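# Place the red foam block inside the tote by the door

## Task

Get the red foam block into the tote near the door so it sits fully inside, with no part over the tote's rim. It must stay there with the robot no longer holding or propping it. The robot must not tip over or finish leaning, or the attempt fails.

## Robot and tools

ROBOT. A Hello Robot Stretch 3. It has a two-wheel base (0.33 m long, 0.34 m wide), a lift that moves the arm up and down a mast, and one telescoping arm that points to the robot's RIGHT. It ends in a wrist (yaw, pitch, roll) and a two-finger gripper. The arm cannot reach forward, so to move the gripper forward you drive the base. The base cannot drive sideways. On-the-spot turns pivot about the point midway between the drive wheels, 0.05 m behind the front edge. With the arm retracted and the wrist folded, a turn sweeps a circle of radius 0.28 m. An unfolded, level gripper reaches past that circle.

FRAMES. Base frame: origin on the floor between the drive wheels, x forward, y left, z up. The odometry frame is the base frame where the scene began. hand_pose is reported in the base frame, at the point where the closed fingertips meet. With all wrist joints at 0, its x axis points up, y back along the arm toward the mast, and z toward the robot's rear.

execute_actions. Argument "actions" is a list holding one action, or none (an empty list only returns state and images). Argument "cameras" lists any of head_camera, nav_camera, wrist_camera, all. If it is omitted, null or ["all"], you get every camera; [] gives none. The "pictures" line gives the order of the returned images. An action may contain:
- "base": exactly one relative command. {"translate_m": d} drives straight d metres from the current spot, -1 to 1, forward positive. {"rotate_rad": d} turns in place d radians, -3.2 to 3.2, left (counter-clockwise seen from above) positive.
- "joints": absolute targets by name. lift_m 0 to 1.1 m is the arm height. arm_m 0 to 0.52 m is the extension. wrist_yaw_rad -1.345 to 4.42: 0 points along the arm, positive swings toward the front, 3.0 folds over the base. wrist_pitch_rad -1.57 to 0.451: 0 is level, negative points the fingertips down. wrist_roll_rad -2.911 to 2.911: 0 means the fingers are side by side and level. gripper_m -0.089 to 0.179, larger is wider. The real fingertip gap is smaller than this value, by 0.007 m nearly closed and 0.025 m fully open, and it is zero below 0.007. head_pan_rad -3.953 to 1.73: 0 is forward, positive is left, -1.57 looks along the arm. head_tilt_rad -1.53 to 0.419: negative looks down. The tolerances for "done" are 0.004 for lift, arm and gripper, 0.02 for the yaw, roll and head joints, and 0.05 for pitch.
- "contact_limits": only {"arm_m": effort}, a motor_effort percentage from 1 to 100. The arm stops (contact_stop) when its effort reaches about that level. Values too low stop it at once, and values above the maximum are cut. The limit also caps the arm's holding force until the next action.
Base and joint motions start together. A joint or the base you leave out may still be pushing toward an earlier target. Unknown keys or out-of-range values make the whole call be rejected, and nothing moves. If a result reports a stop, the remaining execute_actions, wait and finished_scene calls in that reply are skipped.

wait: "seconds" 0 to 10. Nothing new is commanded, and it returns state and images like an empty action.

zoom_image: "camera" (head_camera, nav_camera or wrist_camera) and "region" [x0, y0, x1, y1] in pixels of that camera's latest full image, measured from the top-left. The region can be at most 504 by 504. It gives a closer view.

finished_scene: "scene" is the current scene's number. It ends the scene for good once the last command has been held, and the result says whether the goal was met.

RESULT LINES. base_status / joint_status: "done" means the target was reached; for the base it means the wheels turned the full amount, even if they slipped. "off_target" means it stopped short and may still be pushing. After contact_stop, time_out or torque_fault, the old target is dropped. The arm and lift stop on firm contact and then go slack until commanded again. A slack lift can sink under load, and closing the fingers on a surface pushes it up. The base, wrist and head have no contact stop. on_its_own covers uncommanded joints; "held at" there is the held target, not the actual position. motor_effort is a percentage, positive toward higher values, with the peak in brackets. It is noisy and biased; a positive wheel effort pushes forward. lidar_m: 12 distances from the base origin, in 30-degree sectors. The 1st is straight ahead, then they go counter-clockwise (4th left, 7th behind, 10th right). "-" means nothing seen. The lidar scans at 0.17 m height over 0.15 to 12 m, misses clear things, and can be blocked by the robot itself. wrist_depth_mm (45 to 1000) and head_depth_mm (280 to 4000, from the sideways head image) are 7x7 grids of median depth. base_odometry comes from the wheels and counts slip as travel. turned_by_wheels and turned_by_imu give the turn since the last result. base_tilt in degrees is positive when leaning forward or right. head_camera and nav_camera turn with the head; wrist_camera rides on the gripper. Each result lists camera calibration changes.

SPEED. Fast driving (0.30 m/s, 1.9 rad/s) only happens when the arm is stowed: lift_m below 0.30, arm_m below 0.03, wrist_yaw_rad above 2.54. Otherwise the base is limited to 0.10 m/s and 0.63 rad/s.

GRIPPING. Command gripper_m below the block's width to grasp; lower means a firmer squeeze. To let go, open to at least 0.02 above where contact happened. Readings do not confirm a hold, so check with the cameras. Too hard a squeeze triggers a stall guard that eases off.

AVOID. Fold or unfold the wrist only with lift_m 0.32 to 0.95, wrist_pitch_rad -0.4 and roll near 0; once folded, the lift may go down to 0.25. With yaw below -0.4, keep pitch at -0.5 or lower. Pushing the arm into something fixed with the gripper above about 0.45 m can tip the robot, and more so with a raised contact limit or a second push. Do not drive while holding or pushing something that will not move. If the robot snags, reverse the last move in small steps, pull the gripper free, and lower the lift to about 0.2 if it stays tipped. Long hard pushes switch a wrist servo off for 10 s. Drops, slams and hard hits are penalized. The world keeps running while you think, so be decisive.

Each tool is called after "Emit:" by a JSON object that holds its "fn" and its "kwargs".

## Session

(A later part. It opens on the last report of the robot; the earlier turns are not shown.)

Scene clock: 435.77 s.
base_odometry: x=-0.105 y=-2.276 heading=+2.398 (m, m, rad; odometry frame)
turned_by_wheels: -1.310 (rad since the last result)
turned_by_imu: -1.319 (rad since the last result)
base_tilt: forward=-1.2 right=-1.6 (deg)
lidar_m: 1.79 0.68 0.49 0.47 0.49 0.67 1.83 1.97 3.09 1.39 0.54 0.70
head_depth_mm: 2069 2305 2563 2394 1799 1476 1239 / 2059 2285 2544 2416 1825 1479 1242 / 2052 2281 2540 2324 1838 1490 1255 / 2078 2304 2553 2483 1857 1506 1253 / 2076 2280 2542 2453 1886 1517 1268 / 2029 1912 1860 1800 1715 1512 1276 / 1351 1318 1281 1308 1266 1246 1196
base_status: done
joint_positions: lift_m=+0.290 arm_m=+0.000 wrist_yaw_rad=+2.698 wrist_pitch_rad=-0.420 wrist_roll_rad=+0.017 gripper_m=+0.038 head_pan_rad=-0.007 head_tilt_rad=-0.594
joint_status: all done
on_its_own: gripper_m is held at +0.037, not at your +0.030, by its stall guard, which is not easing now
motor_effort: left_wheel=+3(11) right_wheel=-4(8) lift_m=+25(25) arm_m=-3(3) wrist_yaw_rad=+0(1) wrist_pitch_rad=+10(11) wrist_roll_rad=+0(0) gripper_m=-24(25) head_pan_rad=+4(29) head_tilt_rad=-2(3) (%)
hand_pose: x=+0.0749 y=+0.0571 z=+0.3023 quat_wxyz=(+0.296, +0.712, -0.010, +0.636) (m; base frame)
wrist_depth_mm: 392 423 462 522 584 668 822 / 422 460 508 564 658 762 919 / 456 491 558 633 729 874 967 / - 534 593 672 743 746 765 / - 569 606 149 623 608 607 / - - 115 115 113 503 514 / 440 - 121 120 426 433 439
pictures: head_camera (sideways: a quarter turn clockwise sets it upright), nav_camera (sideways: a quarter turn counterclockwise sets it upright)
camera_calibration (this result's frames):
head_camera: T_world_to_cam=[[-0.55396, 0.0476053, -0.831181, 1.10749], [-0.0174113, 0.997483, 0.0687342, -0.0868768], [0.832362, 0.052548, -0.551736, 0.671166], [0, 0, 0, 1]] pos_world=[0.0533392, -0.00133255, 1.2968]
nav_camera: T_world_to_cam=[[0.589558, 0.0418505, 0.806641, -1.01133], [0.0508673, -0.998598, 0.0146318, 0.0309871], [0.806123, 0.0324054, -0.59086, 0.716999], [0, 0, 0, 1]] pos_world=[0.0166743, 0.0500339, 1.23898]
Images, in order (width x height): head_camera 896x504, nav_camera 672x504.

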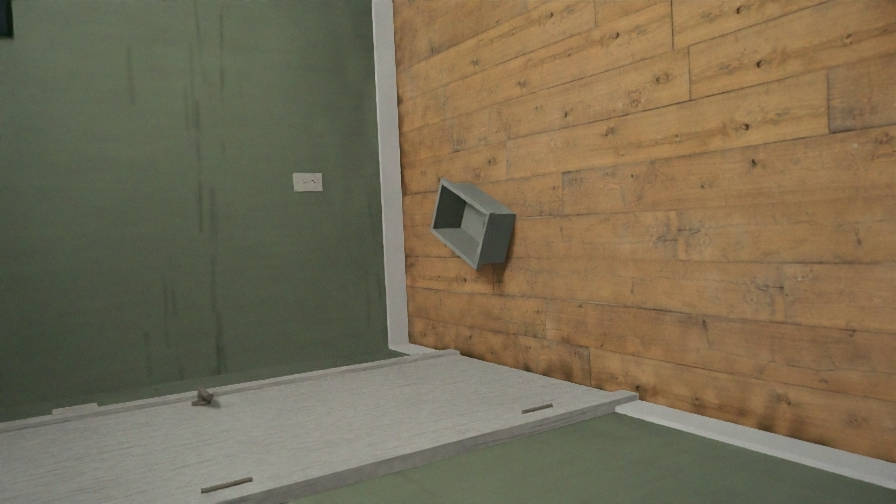

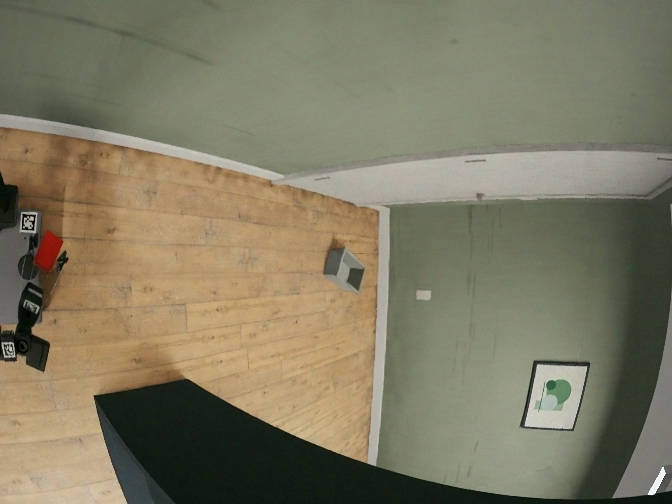

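Emit:
{"fn": "execute_actions", "kwargs": {"actions": [{"base": {"translate_m": 1.0}}], "cameras": []}}

Emit:
{"fn": "execute_actions", "kwargs": {"actions": [{"base": {"translate_m": 0.24}, "joints": {"head_tilt_rad": -1.0}}], "cameras": ["head_camera"]}}

Scene clock: 493.03 s.
base_odometry: x=-0.841 y=-1.599 heading=+2.398 (m, m, rad; odometry frame)
turned_by_wheels: +0.000 (rad since the last result)
turned_by_imu: -0.003 (rad since the last result)
base_tilt: forward=-1.2 right=-1.7 (deg)
lidar_m: 1.41 0.66 0.48 0.48 0.50 0.68 1.84 0.69 0.59 1.26 2.02 1.47
head_depth_mm: 1177 1291 1449 1638 1761 1475 1237 / 1180 1302 1450 1640 1769 1487 1245 / 1179 1301 1452 1645 1783 1429 1225 / 1178 1301 1440 1652 1813 1474 1229 / 1174 1305 1462 1639 1810 1517 1265 / 1181 1296 1455 1617 1747 1478 1278 / 1183 1282 1363 1316 1243 1210 1184
base_status: done
joint_positions: lift_m=+0.290 arm_m=+0.000 wrist_yaw_rad=+2.698 wrist_pitch_rad=-0.420 wrist_roll_rad=+0.017 gripper_m=+0.038 head_pan_rad=-0.007 head_tilt_rad=-0.594
joint_status: not commanded
on_its_own: gripper_m is held at +0.037, not at your +0.030, by its stall guard, which is not easing now
motor_effort: left_wheel=+2(11) right_wheel=-4(7) lift_m=+25(25) arm_m=-3(3) wrist_yaw_rad=+0(1) wrist_pitch_rad=+10(10) wrist_roll_rad=+0(0) gripper_m=-25(24) head_pan_rad=+4(3) head_tilt_rad=-3(3) (%)
hand_pose: x=+0.0749 y=+0.0571 z=+0.3023 quat_wxyz=(+0.296, +0.712, -0.010, +0.636) (m; base frame)
wrist_depth_mm: 392 423 471 505 581 655 789 / 423 457 505 551 642 743 895 / 461 495 567 611 734 853 926 / - 539 597 646 753 755 767 / - 566 602 148 621 607 614 / - - 117 115 113 514 512 / 446 - 121 119 420 438 436
pictures: none
No camera images: the call's "cameras" was empty. Leave "cameras" out to get every camera's image.

Scene clock: 495.33 s.
base_odometry: x=-1.018 y=-1.437 heading=+2.398 (m, m, rad; odometry frame)
turned_by_wheels: +0.000 (rad since the last result)
turned_by_imu: -0.001 (rad since the last result)
base_tilt: forward=-1.1 right=-1.5 (deg)
lidar_m: 1.17 0.66 0.48 0.45 0.50 0.68 1.84 0.75 0.81 2.17 1.67 1.22
head_depth_mm: 1078 1282 1587 1545 1350 1214 1096 / 1071 1284 1564 1559 1370 1222 1100 / 1065 1271 1551 1560 1347 1226 1109 / 1061 1268 1556 1564 1353 1234 1100 / 1066 1263 1549 1591 1397 1242 1121 / 1068 1258 1541 1583 1409 1251 1126 / 1064 1217 1345 1251 1228 1194 1102
base_status: done
joint_positions: lift_m=+0.290 arm_m=+0.000 wrist_yaw_rad=+2.698 wrist_pitch_rad=-0.420 wrist_roll_rad=+0.017 gripper_m=+0.038 head_pan_rad=-0.007 head_tilt_rad=-0.989
joint_status: all done
on_its_own: gripper_m is held at +0.037, not at your +0.030, by its stall guard, which is not easing now
motor_effort: left_wheel=+3(13) right_wheel=-4(6) lift_m=+25(25) arm_m=-3(3) wrist_yaw_rad=+1(1) wrist_pitch_rad=+10(10) wrist_roll_rad=+0(0) gripper_m=-25(24) head_pan_rad=+5(5) head_tilt_rad=-5(30) (%)
hand_pose: x=+0.0749 y=+0.0571 z=+0.3023 quat_wxyz=(+0.296, +0.712, -0.010, +0.636) (m; base frame)
wrist_depth_mm: 394 412 449 506 573 657 799 / 421 442 500 566 650 754 915 / 458 479 551 618 718 872 935 / - 528 599 666 763 760 754 / - 563 611 149 613 607 462 / - - 116 115 113 516 422 / 444 - 122 119 419 439 392
pictures: head_camera (sideways: a quarter turn clockwise sets it upright)
camera_calibration (this result's frames):
head_camera: T_world_to_cam=[[-0.830771, 0.049331, -0.554424, 0.74851], [0.0106059, 0.997287, 0.0728434, -0.0923606], [0.556513, 0.054636, -0.82904, 1.03351], [0, 0, 0, 1]] pos_world=[0.047659, -0.00128154, 1.27854]
Images, in order (width x height): head_camera 896x504.

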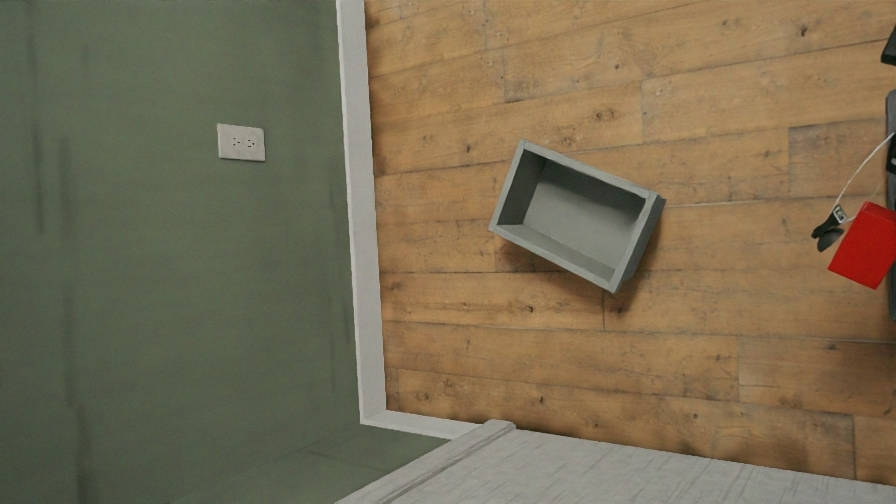

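Emit:
{"fn": "execute_actions", "kwargs": {"actions": [{"base": {"rotate_rad": 1.56}, "joints": {"head_pan_rad": -1.57, "head_tilt_rad": -1.0}}], "cameras": []}}

Emit:
{"fn": "execute_actions", "kwargs": {"actions": [{"base": {"translate_m": 0.09}, "joints": {"lift_m": 0.35}}], "cameras": []}}

Emit:
{"fn": "execute_actions", "kwargs": {"actions": [{"joints": {"wrist_yaw_rad": 0.0, "arm_m": 0.257}}], "cameras": ["head_camera", "wrist_camera"]}}

Scene clock: 524.37 s.
base_odometry: x=-1.018 y=-1.437 heading=-2.325 (m, m, rad; odometry frame)
turned_by_wheels: +1.560 (rad since the last result)
turned_by_imu: +1.570 (rad since the last result)
base_tilt: forward=-1.0 right=-1.5 (deg)
lidar_m: 0.45 0.50 0.67 1.80 0.75 0.80 2.15 1.68 1.22 1.17 0.66 0.48
head_depth_mm: 1080 1279 1579 1530 1362 1217 1111 / 1079 1278 1556 1554 1357 1219 - / 1074 1273 1553 1573 1351 1229 - / 1074 1275 1560 1580 1359 1248 1112 / 1072 1270 1556 1584 1398 1247 1118 / 1066 1266 1551 1578 1414 1261 1124 / 1068 1240 1310 1221 1204 1167 1096
base_status: done
joint_positions: lift_m=+0.290 arm_m=+0.000 wrist_yaw_rad=+2.698 wrist_pitch_rad=-0.420 wrist_roll_rad=+0.017 gripper_m=+0.038 head_pan_rad=-1.563 head_tilt_rad=-0.989
joint_status: all done
on_its_own: gripper_m is held at +0.037, not at your +0.030, by its stall guard, which is not easing now
motor_effort: left_wheel=-3(10) right_wheel=+3(11) lift_m=+25(25) arm_m=-3(3) wrist_yaw_rad=+1(1) wrist_pitch_rad=+10(10) wrist_roll_rad=+0(0) gripper_m=-24(25) head_pan_rad=-4(47) head_tilt_rad=-6(5) (%)
hand_pose: x=+0.0749 y=+0.0571 z=+0.3023 quat_wxyz=(+0.296, +0.712, -0.010, +0.636) (m; base frame)
wrist_depth_mm: - - - - 644 468 362 / - - - - 688 492 376 / - 970 982 - 722 508 387 / - 758 752 736 703 532 403 / - 609 637 149 614 534 409 / - - 116 115 114 506 399 / 448 - 121 119 423 438 409
pictures: none
No camera images: the call's "cameras" was empty. Leave "cameras" out to get every camera's image.

Scene clock: 526.53 s.
base_odometry: x=-1.079 y=-1.503 heading=-2.325 (m, m, rad; odometry frame)
turned_by_wheels: +0.000 (rad since the last result)
turned_by_imu: -0.001 (rad since the last result)
base_tilt: forward=-1.1 right=-1.5 (deg)
lidar_m: 0.36 0.40 0.55 1.45 0.83 0.81 2.15 1.68 1.22 1.17 0.53 0.39
head_depth_mm: 1076 1277 1562 1542 1354 1214 1110 / 1077 1277 1564 1551 1340 1237 - / 1078 1269 1568 1559 1341 1249 - / 1075 1278 1561 1579 1390 1253 1119 / 1071 1269 1559 1589 1397 1232 1118 / 1068 1271 1457 1388 1345 1220 1109 / 1047 1087 997 988 959 941 919
base_status: done
joint_positions: lift_m=+0.350 arm_m=+0.000 wrist_yaw_rad=+2.698 wrist_pitch_rad=-0.421 wrist_roll_rad=+0.017 gripper_m=+0.038 head_pan_rad=-1.563 head_tilt_rad=-0.989
joint_status: all done
on_its_own: gripper_m is held at +0.037, not at your +0.030, by its stall guard, which is not easing now
motor_effort: left_wheel=-3(8) right_wheel=+3(10) lift_m=+37(38) arm_m=-3(3) wrist_yaw_rad=+0(1) wrist_pitch_rad=+11(11) wrist_roll_rad=+0(0) gripper_m=-24(24) head_pan_rad=-4(4) head_tilt_rad=-6(4) (%)
hand_pose: x=+0.0749 y=+0.0570 z=+0.3618 quat_wxyz=(+0.296, +0.712, -0.010, +0.636) (m; base frame)
wrist_depth_mm: - - - 833 521 374 293 / - - - 901 542 386 302 / - - - 990 584 409 311 / - 872 845 835 611 424 299 / - 681 729 149 540 447 303 / - - 116 115 113 444 320 / 492 - 125 119 480 423 338
pictures: none
No camera images: the call's "cameras" was empty. Leave "cameras" out to get every camera's image.

Scene clock: 529.67 s.
base_odometry: x=-1.079 y=-1.503 heading=-2.325 (m, m, rad; odometry frame)
turned_by_wheels: +0.000 (rad since the last result)
turned_by_imu: +0.000 (rad since the last result)
base_tilt: forward=-1.0 right=-1.6 (deg)
lidar_m: 0.36 0.40 0.55 1.46 0.83 0.82 2.15 1.68 1.22 1.17 0.53 0.39
head_depth_mm: 1079 1280 1587 1552 1353 1212 1106 / 1070 1276 1559 1551 1358 1218 - / 1071 1269 1570 1584 1328 1226 - / 1070 1274 1558 1584 1386 1239 1115 / 1073 1267 1560 1596 1393 1246 1115 / 1071 1272 1463 1384 1333 1231 1117 / 1042 1089 997 982 959 937 919
base_status: not commanded
joint_positions: lift_m=+0.350 arm_m=+0.257 wrist_yaw_rad=+0.002 wrist_pitch_rad=-0.421 wrist_roll_rad=+0.017 gripper_m=+0.038 head_pan_rad=-1.563 head_tilt_rad=-0.989
joint_status: all done
on_its_own: gripper_m is held at +0.037, not at your +0.030, by its stall guard, which is not easing now
motor_effort: left_wheel=-4(4) right_wheel=+3(4) lift_m=+37(37) arm_m=+3(3) wrist_yaw_rad=-1(3) wrist_pitch_rad=+11(11) wrist_roll_rad=+0(0) gripper_m=-24(24) head_pan_rad=-4(3) head_tilt_rad=-4(6) (%)
hand_pose: x=-0.0210 y=-0.6257 z=+0.3618 quat_wxyz=(+0.686, +0.147, -0.697, -0.149) (m; base frame)
wrist_depth_mm: 463 601 601 595 608 598 573 / 458 656 661 672 636 640 640 / 463 680 740 728 700 721 705 / 473 687 785 769 782 775 758 / 438 640 700 149 698 698 719 / 447 574 117 115 113 578 584 / 453 495 475 120 365 489 487
pictures: head_camera (sideways: a quarter turn clockwise sets it upright), wrist_camera
camera_calibration (this result's frames):
head_camera: T_world_to_cam=[[0.0375451, 0.831388, -0.554423, 0.743213], [0.997337, 0.00353738, 0.0728434, -0.0983797], [0.0625223, -0.555682, -0.829041, 1.03652], [0, 0, 0, 1]] pos_world=[0.00540795, -0.041573, 1.27854]
wrist_camera: T_world_to_cam=[[-0.999594, -0.0236304, -0.0159299, -0.0283162], [0.000216887, 0.552652, -0.833412, 0.683801], [0.0284976, -0.833077, -0.552423, -0.159915], [0, 0, 0, 1]] pos_world=[-0.0238958, -0.511795, 0.481096]
Images, in order (width x height): head_camera 896x504, wrist_camera 644x364.

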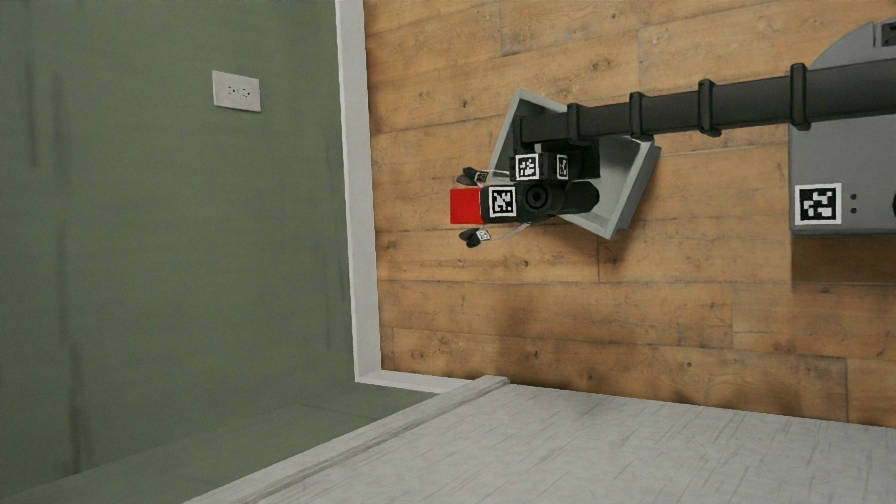

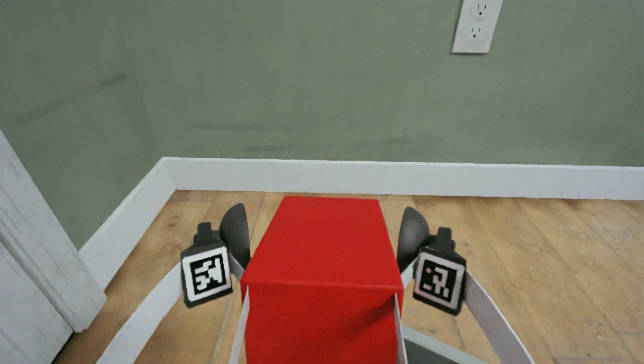

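Emit:
{"fn": "execute_actions", "kwargs": {"actions": [{"joints": {"wrist_pitch_rad": -0.8, "wrist_yaw_rad": -0.44, "lift_m": 0.27}}], "cameras": ["head_camera", "wrist_camera"]}}

Scene clock: 536.03 s.
base_odometry: x=-1.079 y=-1.503 heading=-2.325 (m, m, rad; odometry frame)
turned_by_wheels: +0.000 (rad since the last result)
turned_by_imu: +0.000 (rad since the last result)
base_tilt: forward=-0.9 right=-1.6 (deg)
lidar_m: 0.36 0.40 0.55 1.46 0.83 0.81 2.15 1.68 1.21 0.55 0.54 0.39
head_depth_mm: 1077 1278 1563 1529 1350 1202 1110 / 1071 1283 1580 1556 1357 1224 - / 1073 1271 1567 1562 1408 1227 - / 1075 1272 1561 1574 1378 1225 1110 / 1072 1273 1554 1594 1391 1244 1120 / 1071 1274 1459 1387 1345 1217 1115 / 1044 1086 999 982 959 935 921
base_status: not commanded
joint_positions: lift_m=+0.270 arm_m=+0.257 wrist_yaw_rad=-0.437 wrist_pitch_rad=-0.813 wrist_roll_rad=+0.017 gripper_m=+0.038 head_pan_rad=-1.563 head_tilt_rad=-0.989
joint_status: all done
on_its_own: gripper_m is held at +0.037, not at your +0.030, by its stall guard, which is not easing now
motor_effort: left_wheel=-4(4) right_wheel=+4(4) lift_m=+25(33) arm_m=+2(3) wrist_yaw_rad=-2(5) wrist_pitch_rad=+6(10) wrist_roll_rad=+0(0) gripper_m=-24(24) head_pan_rad=-4(3) head_tilt_rad=-4(5) (%)
hand_pose: x=-0.0888 y=-0.5453 z=+0.2063 quat_wxyz=(+0.568, +0.129, -0.699, -0.415) (m; base frame)
wrist_depth_mm: 545 592 622 639 633 654 633 / 561 556 555 552 559 555 552 / 496 491 482 343 477 488 484 / 436 437 403 391 366 430 431 / 394 394 340 148 262 387 390 / 360 363 116 115 113 357 357 / 328 330 228 121 227 323 324
pictures: head_camera (sideways: a quarter turn clockwise sets it upright), wrist_camera
camera_calibration (this result's frames):
head_camera: T_world_to_cam=[[0.0375452, 0.831388, -0.554423, 0.743213], [0.997337, 0.00353725, 0.0728434, -0.0983797], [0.0625222, -0.555682, -0.829041, 1.03652], [0, 0, 0, 1]] pos_world=[0.00540794, -0.041573, 1.27854]
wrist_camera: T_world_to_cam=[[-0.911234, 0.411255, -0.0228365, 0.149798], [0.352625, 0.750272, -0.559238, 0.592323], [-0.212856, -0.51765, -0.828692, 0.0306638], [0, 0, 0, 1]] pos_world=[-0.0658396, -0.490135, 0.360081]
Images, in order (width x height): head_camera 896x504, wrist_camera 644x364.

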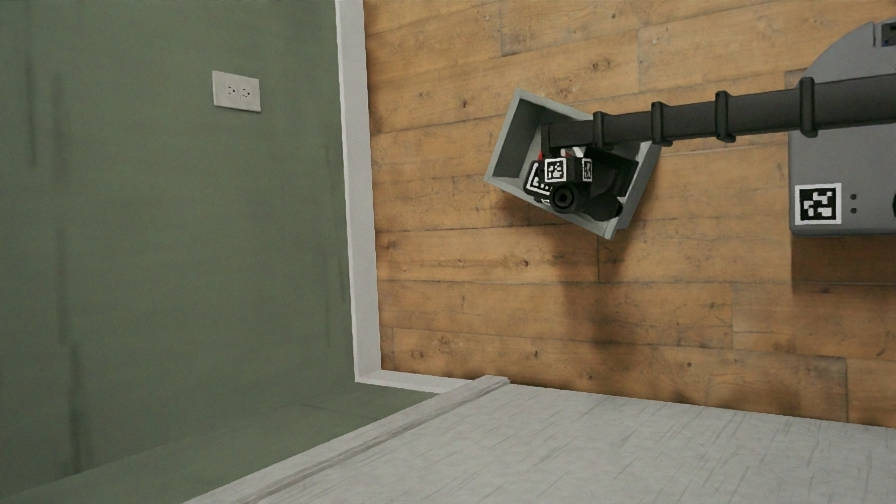

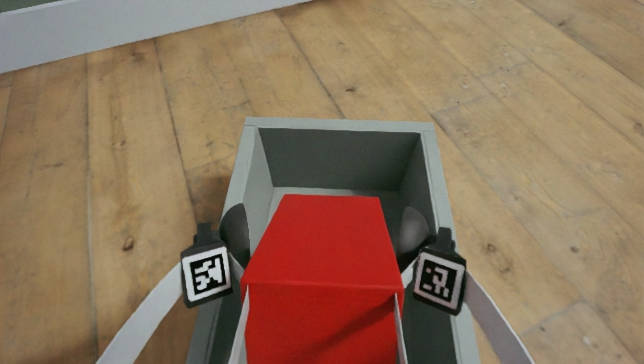

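Emit:
{"fn": "execute_actions", "kwargs": {"actions": [{"joints": {"lift_m": 0.145}}], "cameras": ["head_camera", "wrist_camera"]}}

Scene clock: 551.33 s.
base_odometry: x=-1.079 y=-1.503 heading=-2.325 (m, m, rad; odometry frame)
turned_by_wheels: +0.000 (rad since the last result)
turned_by_imu: +0.000 (rad since the last result)
base_tilt: forward=-1.2 right=-1.6 (deg)
lidar_m: 0.36 0.40 0.55 1.45 0.83 0.82 2.15 1.68 1.22 1.17 0.53 0.39
head_depth_mm: 1079 1281 1569 1545 1355 1210 1110 / 1077 1280 1572 1546 1354 1229 - / 1078 1273 1560 1568 1396 1209 - / 1070 1274 1552 1573 1387 1233 1113 / 1071 1269 1560 1589 1392 1243 1126 / 1067 1265 1449 1390 1345 1218 1113 / 1043 1087 997 984 955 934 914
base_status: not commanded
joint_positions: lift_m=+0.145 arm_m=+0.257 wrist_yaw_rad=-0.437 wrist_pitch_rad=-0.813 wrist_roll_rad=+0.017 gripper_m=+0.038 head_pan_rad=-1.563 head_tilt_rad=-0.989
joint_status: all done
on_its_own: gripper_m is held at +0.037, not at your +0.030, by its stall guard, which is not easing now
motor_effort: left_wheel=-4(3) right_wheel=+4(3) lift_m=+25(23) arm_m=+3(3) wrist_yaw_rad=-2(2) wrist_pitch_rad=+6(7) wrist_roll_rad=+0(0) gripper_m=-25(24) head_pan_rad=-4(3) head_tilt_rad=-6(5) (%)
hand_pose: x=-0.0888 y=-0.5452 z=+0.0812 quat_wxyz=(+0.568, +0.129, -0.699, -0.415) (m; base frame)
wrist_depth_mm: 425 418 225 230 227 403 418 / 370 367 233 270 264 214 358 / 322 316 236 306 299 176 315 / 285 148 242 284 274 160 284 / 258 137 178 148 228 159 249 / 234 121 116 115 113 146 121 / 110 141 200 119 209 145 110
pictures: head_camera (sideways: a quarter turn clockwise sets it upright), wrist_camera
camera_calibration (this result's frames):
head_camera: T_world_to_cam=[[0.0375451, 0.831388, -0.554423, 0.743212], [0.997337, 0.00353736, 0.0728434, -0.0983797], [0.0625223, -0.555682, -0.829041, 1.03652], [0, 0, 0, 1]] pos_world=[0.00540795, -0.041573, 1.27854]
wrist_camera: T_world_to_cam=[[-0.911185, 0.411364, -0.0228404, 0.14699], [0.352781, 0.750383, -0.558992, 0.522393], [-0.21281, -0.517402, -0.828859, -0.0727792], [0, 0, 0, 1]] pos_world=[-0.0658434, -0.490117, 0.235047]
Images, in order (width x height): head_camera 896x504, wrist_camera 644x364.

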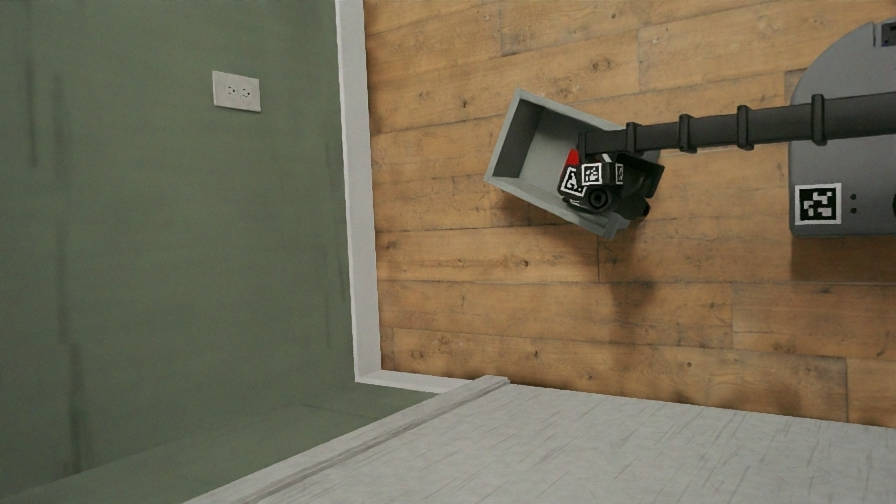

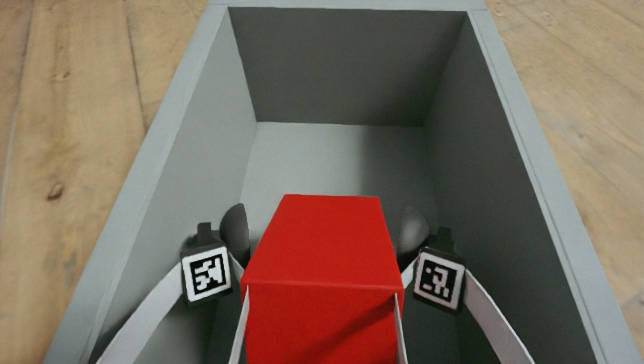

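Emit:
{"fn": "execute_actions", "kwargs": {"actions": [{"joints": {"lift_m": 0.125}, "base": {"translate_m": -0.015}}], "cameras": ["wrist_camera"]}}

Emit:
{"fn": "execute_actions", "kwargs": {"actions": [{"joints": {"gripper_m": 0.10}}], "cameras": ["wrist_camera"]}}

Scene clock: 564.53 s.
base_odometry: x=-1.069 y=-1.492 heading=-2.325 (m, m, rad; odometry frame)
turned_by_wheels: +0.000 (rad since the last result)
turned_by_imu: +0.000 (rad since the last result)
base_tilt: forward=-1.2 right=-1.5 (deg)
lidar_m: 0.37 0.42 0.57 1.51 0.81 0.80 2.15 1.68 1.21 1.17 0.56 0.40
head_depth_mm: 1075 1274 1578 1534 1356 1209 1111 / 1081 1278 1561 1554 1350 1218 - / 1069 1270 1561 1565 1392 1209 - / 1075 1271 1559 1585 1388 1230 1120 / 1068 1275 1553 1594 1391 1244 1119 / 1072 1264 1460 1489 1355 1232 1130 / 1046 1128 1037 1023 1004 976 951
base_status: done
joint_positions: lift_m=+0.125 arm_m=+0.257 wrist_yaw_rad=-0.438 wrist_pitch_rad=-0.813 wrist_roll_rad=+0.017 gripper_m=+0.038 head_pan_rad=-1.563 head_tilt_rad=-0.989
joint_status: all done
on_its_own: gripper_m is held at +0.037, not at your +0.030, by its stall guard, which is not easing now
motor_effort: left_wheel=-3(8) right_wheel=+3(6) lift_m=+25(25) arm_m=+2(2) wrist_yaw_rad=-1(2) wrist_pitch_rad=+7(7) wrist_roll_rad=+0(0) gripper_m=-24(25) head_pan_rad=-4(3) head_tilt_rad=-5(5) (%)
hand_pose: x=-0.0888 y=-0.5452 z=+0.0612 quat_wxyz=(+0.567, +0.129, -0.699, -0.415) (m; base frame)
wrist_depth_mm: 390 363 220 224 221 359 380 / 336 168 250 263 251 164 331 / 292 148 275 290 275 137 290 / 121 149 251 257 249 136 254 / 112 150 208 148 192 135 109 / 112 142 116 115 112 124 97 / 113 166 192 120 189 123 91
pictures: wrist_camera
camera_calibration (this result's frames):
wrist_camera: T_world_to_cam=[[-0.911134, 0.411477, -0.0228405, 0.146579], [0.352874, 0.750343, -0.558986, 0.511193], [-0.212871, -0.517371, -0.828862, -0.0893502], [0, 0, 0, 1]] pos_world=[-0.0658542, -0.490111, 0.215039]
Images, in order (width x height): wrist_camera 644x364.

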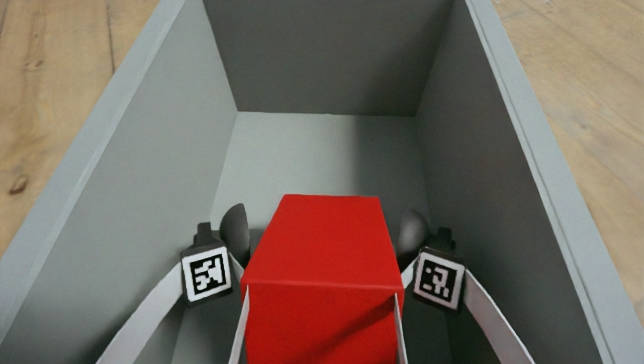

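Scene clock: 565.63 s.
base_odometry: x=-1.069 y=-1.492 heading=-2.325 (m, m, rad; odometry frame)
turned_by_wheels: +0.000 (rad since the last result)
turned_by_imu: +0.000 (rad since the last result)
base_tilt: forward=-1.0 right=-1.5 (deg)
lidar_m: 0.37 0.42 0.57 1.52 0.81 0.80 2.15 1.67 1.22 1.17 0.56 0.40
head_depth_mm: 1078 1278 1564 1532 1358 1211 1110 / 1073 1267 1565 1555 1353 1212 - / 1073 1271 1570 1557 1392 1208 - / 1069 1268 1568 1571 1385 1234 1113 / 1071 1263 1555 1581 1394 1239 1121 / 1067 1269 1463 1479 1350 1232 1126 / 1048 1128 1034 1023 996 982 954
base_status: not commanded
joint_positions: lift_m=+0.125 arm_m=+0.257 wrist_yaw_rad=-0.438 wrist_pitch_rad=-0.813 wrist_roll_rad=+0.017 gripper_m=+0.100 head_pan_rad=-1.563 head_tilt_rad=-0.989
joint_status: all done
motor_effort: left_wheel=-3(3) right_wheel=+3(3) lift_m=+25(25) arm_m=+3(2) wrist_yaw_rad=-2(2) wrist_pitch_rad=+7(6) wrist_roll_rad=+0(0) gripper_m=+0(95) head_pan_rad=-2(3) head_tilt_rad=-5(6) (%)
hand_pose: x=-0.0888 y=-0.5452 z=+0.0612 quat_wxyz=(+0.567, +0.129, -0.699, -0.415) (m; base frame)
wrist_depth_mm: 386 364 220 224 218 360 382 / 332 168 249 261 250 164 325 / 294 147 276 287 274 138 289 / 120 149 251 256 251 136 253 / 112 150 229 232 231 134 109 / 112 137 209 167 211 123 97 / 113 166 191 153 191 143 91
pictures: wrist_camera
camera_calibration (this result's frames):
wrist_camera: T_world_to_cam=[[-0.911043, 0.411677, -0.0228405, 0.146662], [0.35304, 0.750265, -0.558986, 0.511166], [-0.212986, -0.517324, -0.828862, -0.0893339], [0, 0, 0, 1]] pos_world=[-0.0658737, -0.490102, 0.215039]
Images, in order (width x height): wrist_camera 644x364.

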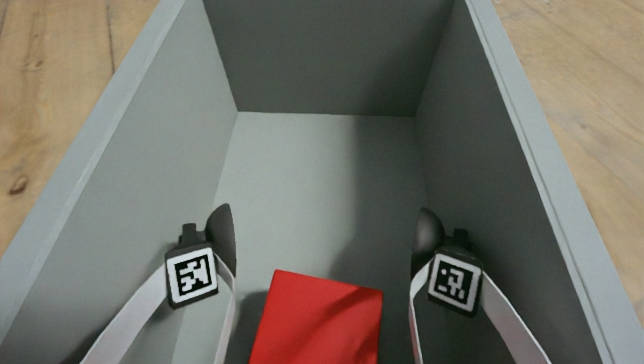

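The block has been released inside the tote. I'll lift the gripper out and check the result.

Emit:
{"fn": "execute_actions", "kwargs": {"actions": [{"joints": {"lift_m": 0.3}}], "cameras": ["wrist_camera", "head_camera"]}}

Scene clock: 571.67 s.
base_odometry: x=-1.069 y=-1.492 heading=-2.325 (m, m, rad; odometry frame)
turned_by_wheels: +0.000 (rad since the last result)
turned_by_imu: +0.000 (rad since the last result)
base_tilt: forward=-1.0 right=-1.7 (deg)
lidar_m: 0.37 0.42 0.57 1.51 0.81 0.80 2.14 1.68 1.22 1.17 0.56 0.40
head_depth_mm: 1074 1278 1581 1540 1354 1218 1115 / 1073 1276 1571 1564 1346 1219 - / 1073 1276 1561 1563 1298 1236 - / 1081 1279 1569 1585 1380 1225 1116 / 1069 1268 1557 1593 1388 1239 1115 / 1070 1266 1458 1488 1356 1237 1129 / 1044 1132 1037 1021 1001 977 954
base_status: not commanded
joint_positions: lift_m=+0.300 arm_m=+0.257 wrist_yaw_rad=-0.438 wrist_pitch_rad=-0.813 wrist_roll_rad=+0.017 gripper_m=+0.100 head_pan_rad=-1.563 head_tilt_rad=-0.989
joint_status: all done
motor_effort: left_wheel=-3(3) right_wheel=+3(3) lift_m=+37(39) arm_m=+2(2) wrist_yaw_rad=-2(2) wrist_pitch_rad=+6(7) wrist_roll_rad=+0(0) gripper_m=+0(0) head_pan_rad=-3(4) head_tilt_rad=-6(5) (%)
hand_pose: x=-0.0888 y=-0.5452 z=+0.2358 quat_wxyz=(+0.567, +0.129, -0.699, -0.415) (m; base frame)
wrist_depth_mm: 549 607 644 696 715 690 704 / 587 613 613 601 593 595 593 / 526 533 522 525 532 529 523 / 476 475 445 400 414 469 474 / 429 427 400 424 406 419 421 / 389 391 373 384 366 387 383 / 357 356 339 339 340 355 349
pictures: head_camera (sideways: a quarter turn clockwise sets it upright), wrist_camera
camera_calibration (this result's frames):
head_camera: T_world_to_cam=[[0.0375452, 0.831388, -0.554423, 0.743213], [0.997337, 0.00353725, 0.0728434, -0.0983797], [0.0625222, -0.555682, -0.829041, 1.03652], [0, 0, 0, 1]] pos_world=[0.00540794, -0.041573, 1.27854]
wrist_camera: T_world_to_cam=[[-0.911043, 0.411677, -0.0228403, 0.150648], [0.35304, 0.750265, -0.558986, 0.608723], [-0.212986, -0.517324, -0.828862, 0.0553231], [0, 0, 0, 1]] pos_world=[-0.0658737, -0.490102, 0.389564]
Images, in order (width x height): head_camera 896x504, wrist_camera 644x364.

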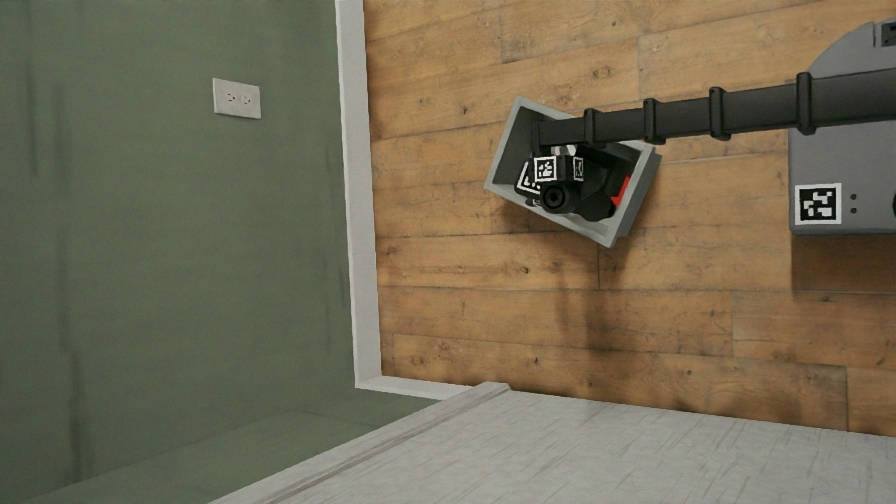

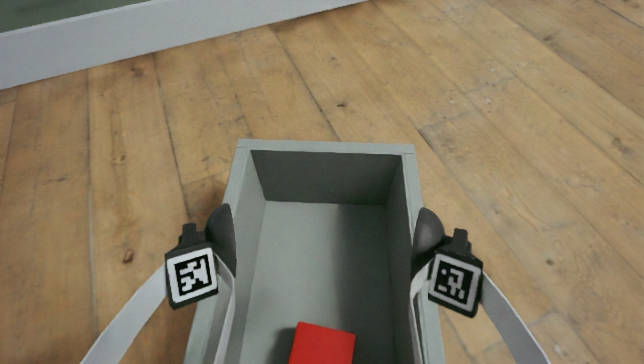

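Emit:
{"fn": "finished_scene", "kwargs": {"scene": 1}}

The scene is finished: the task was done.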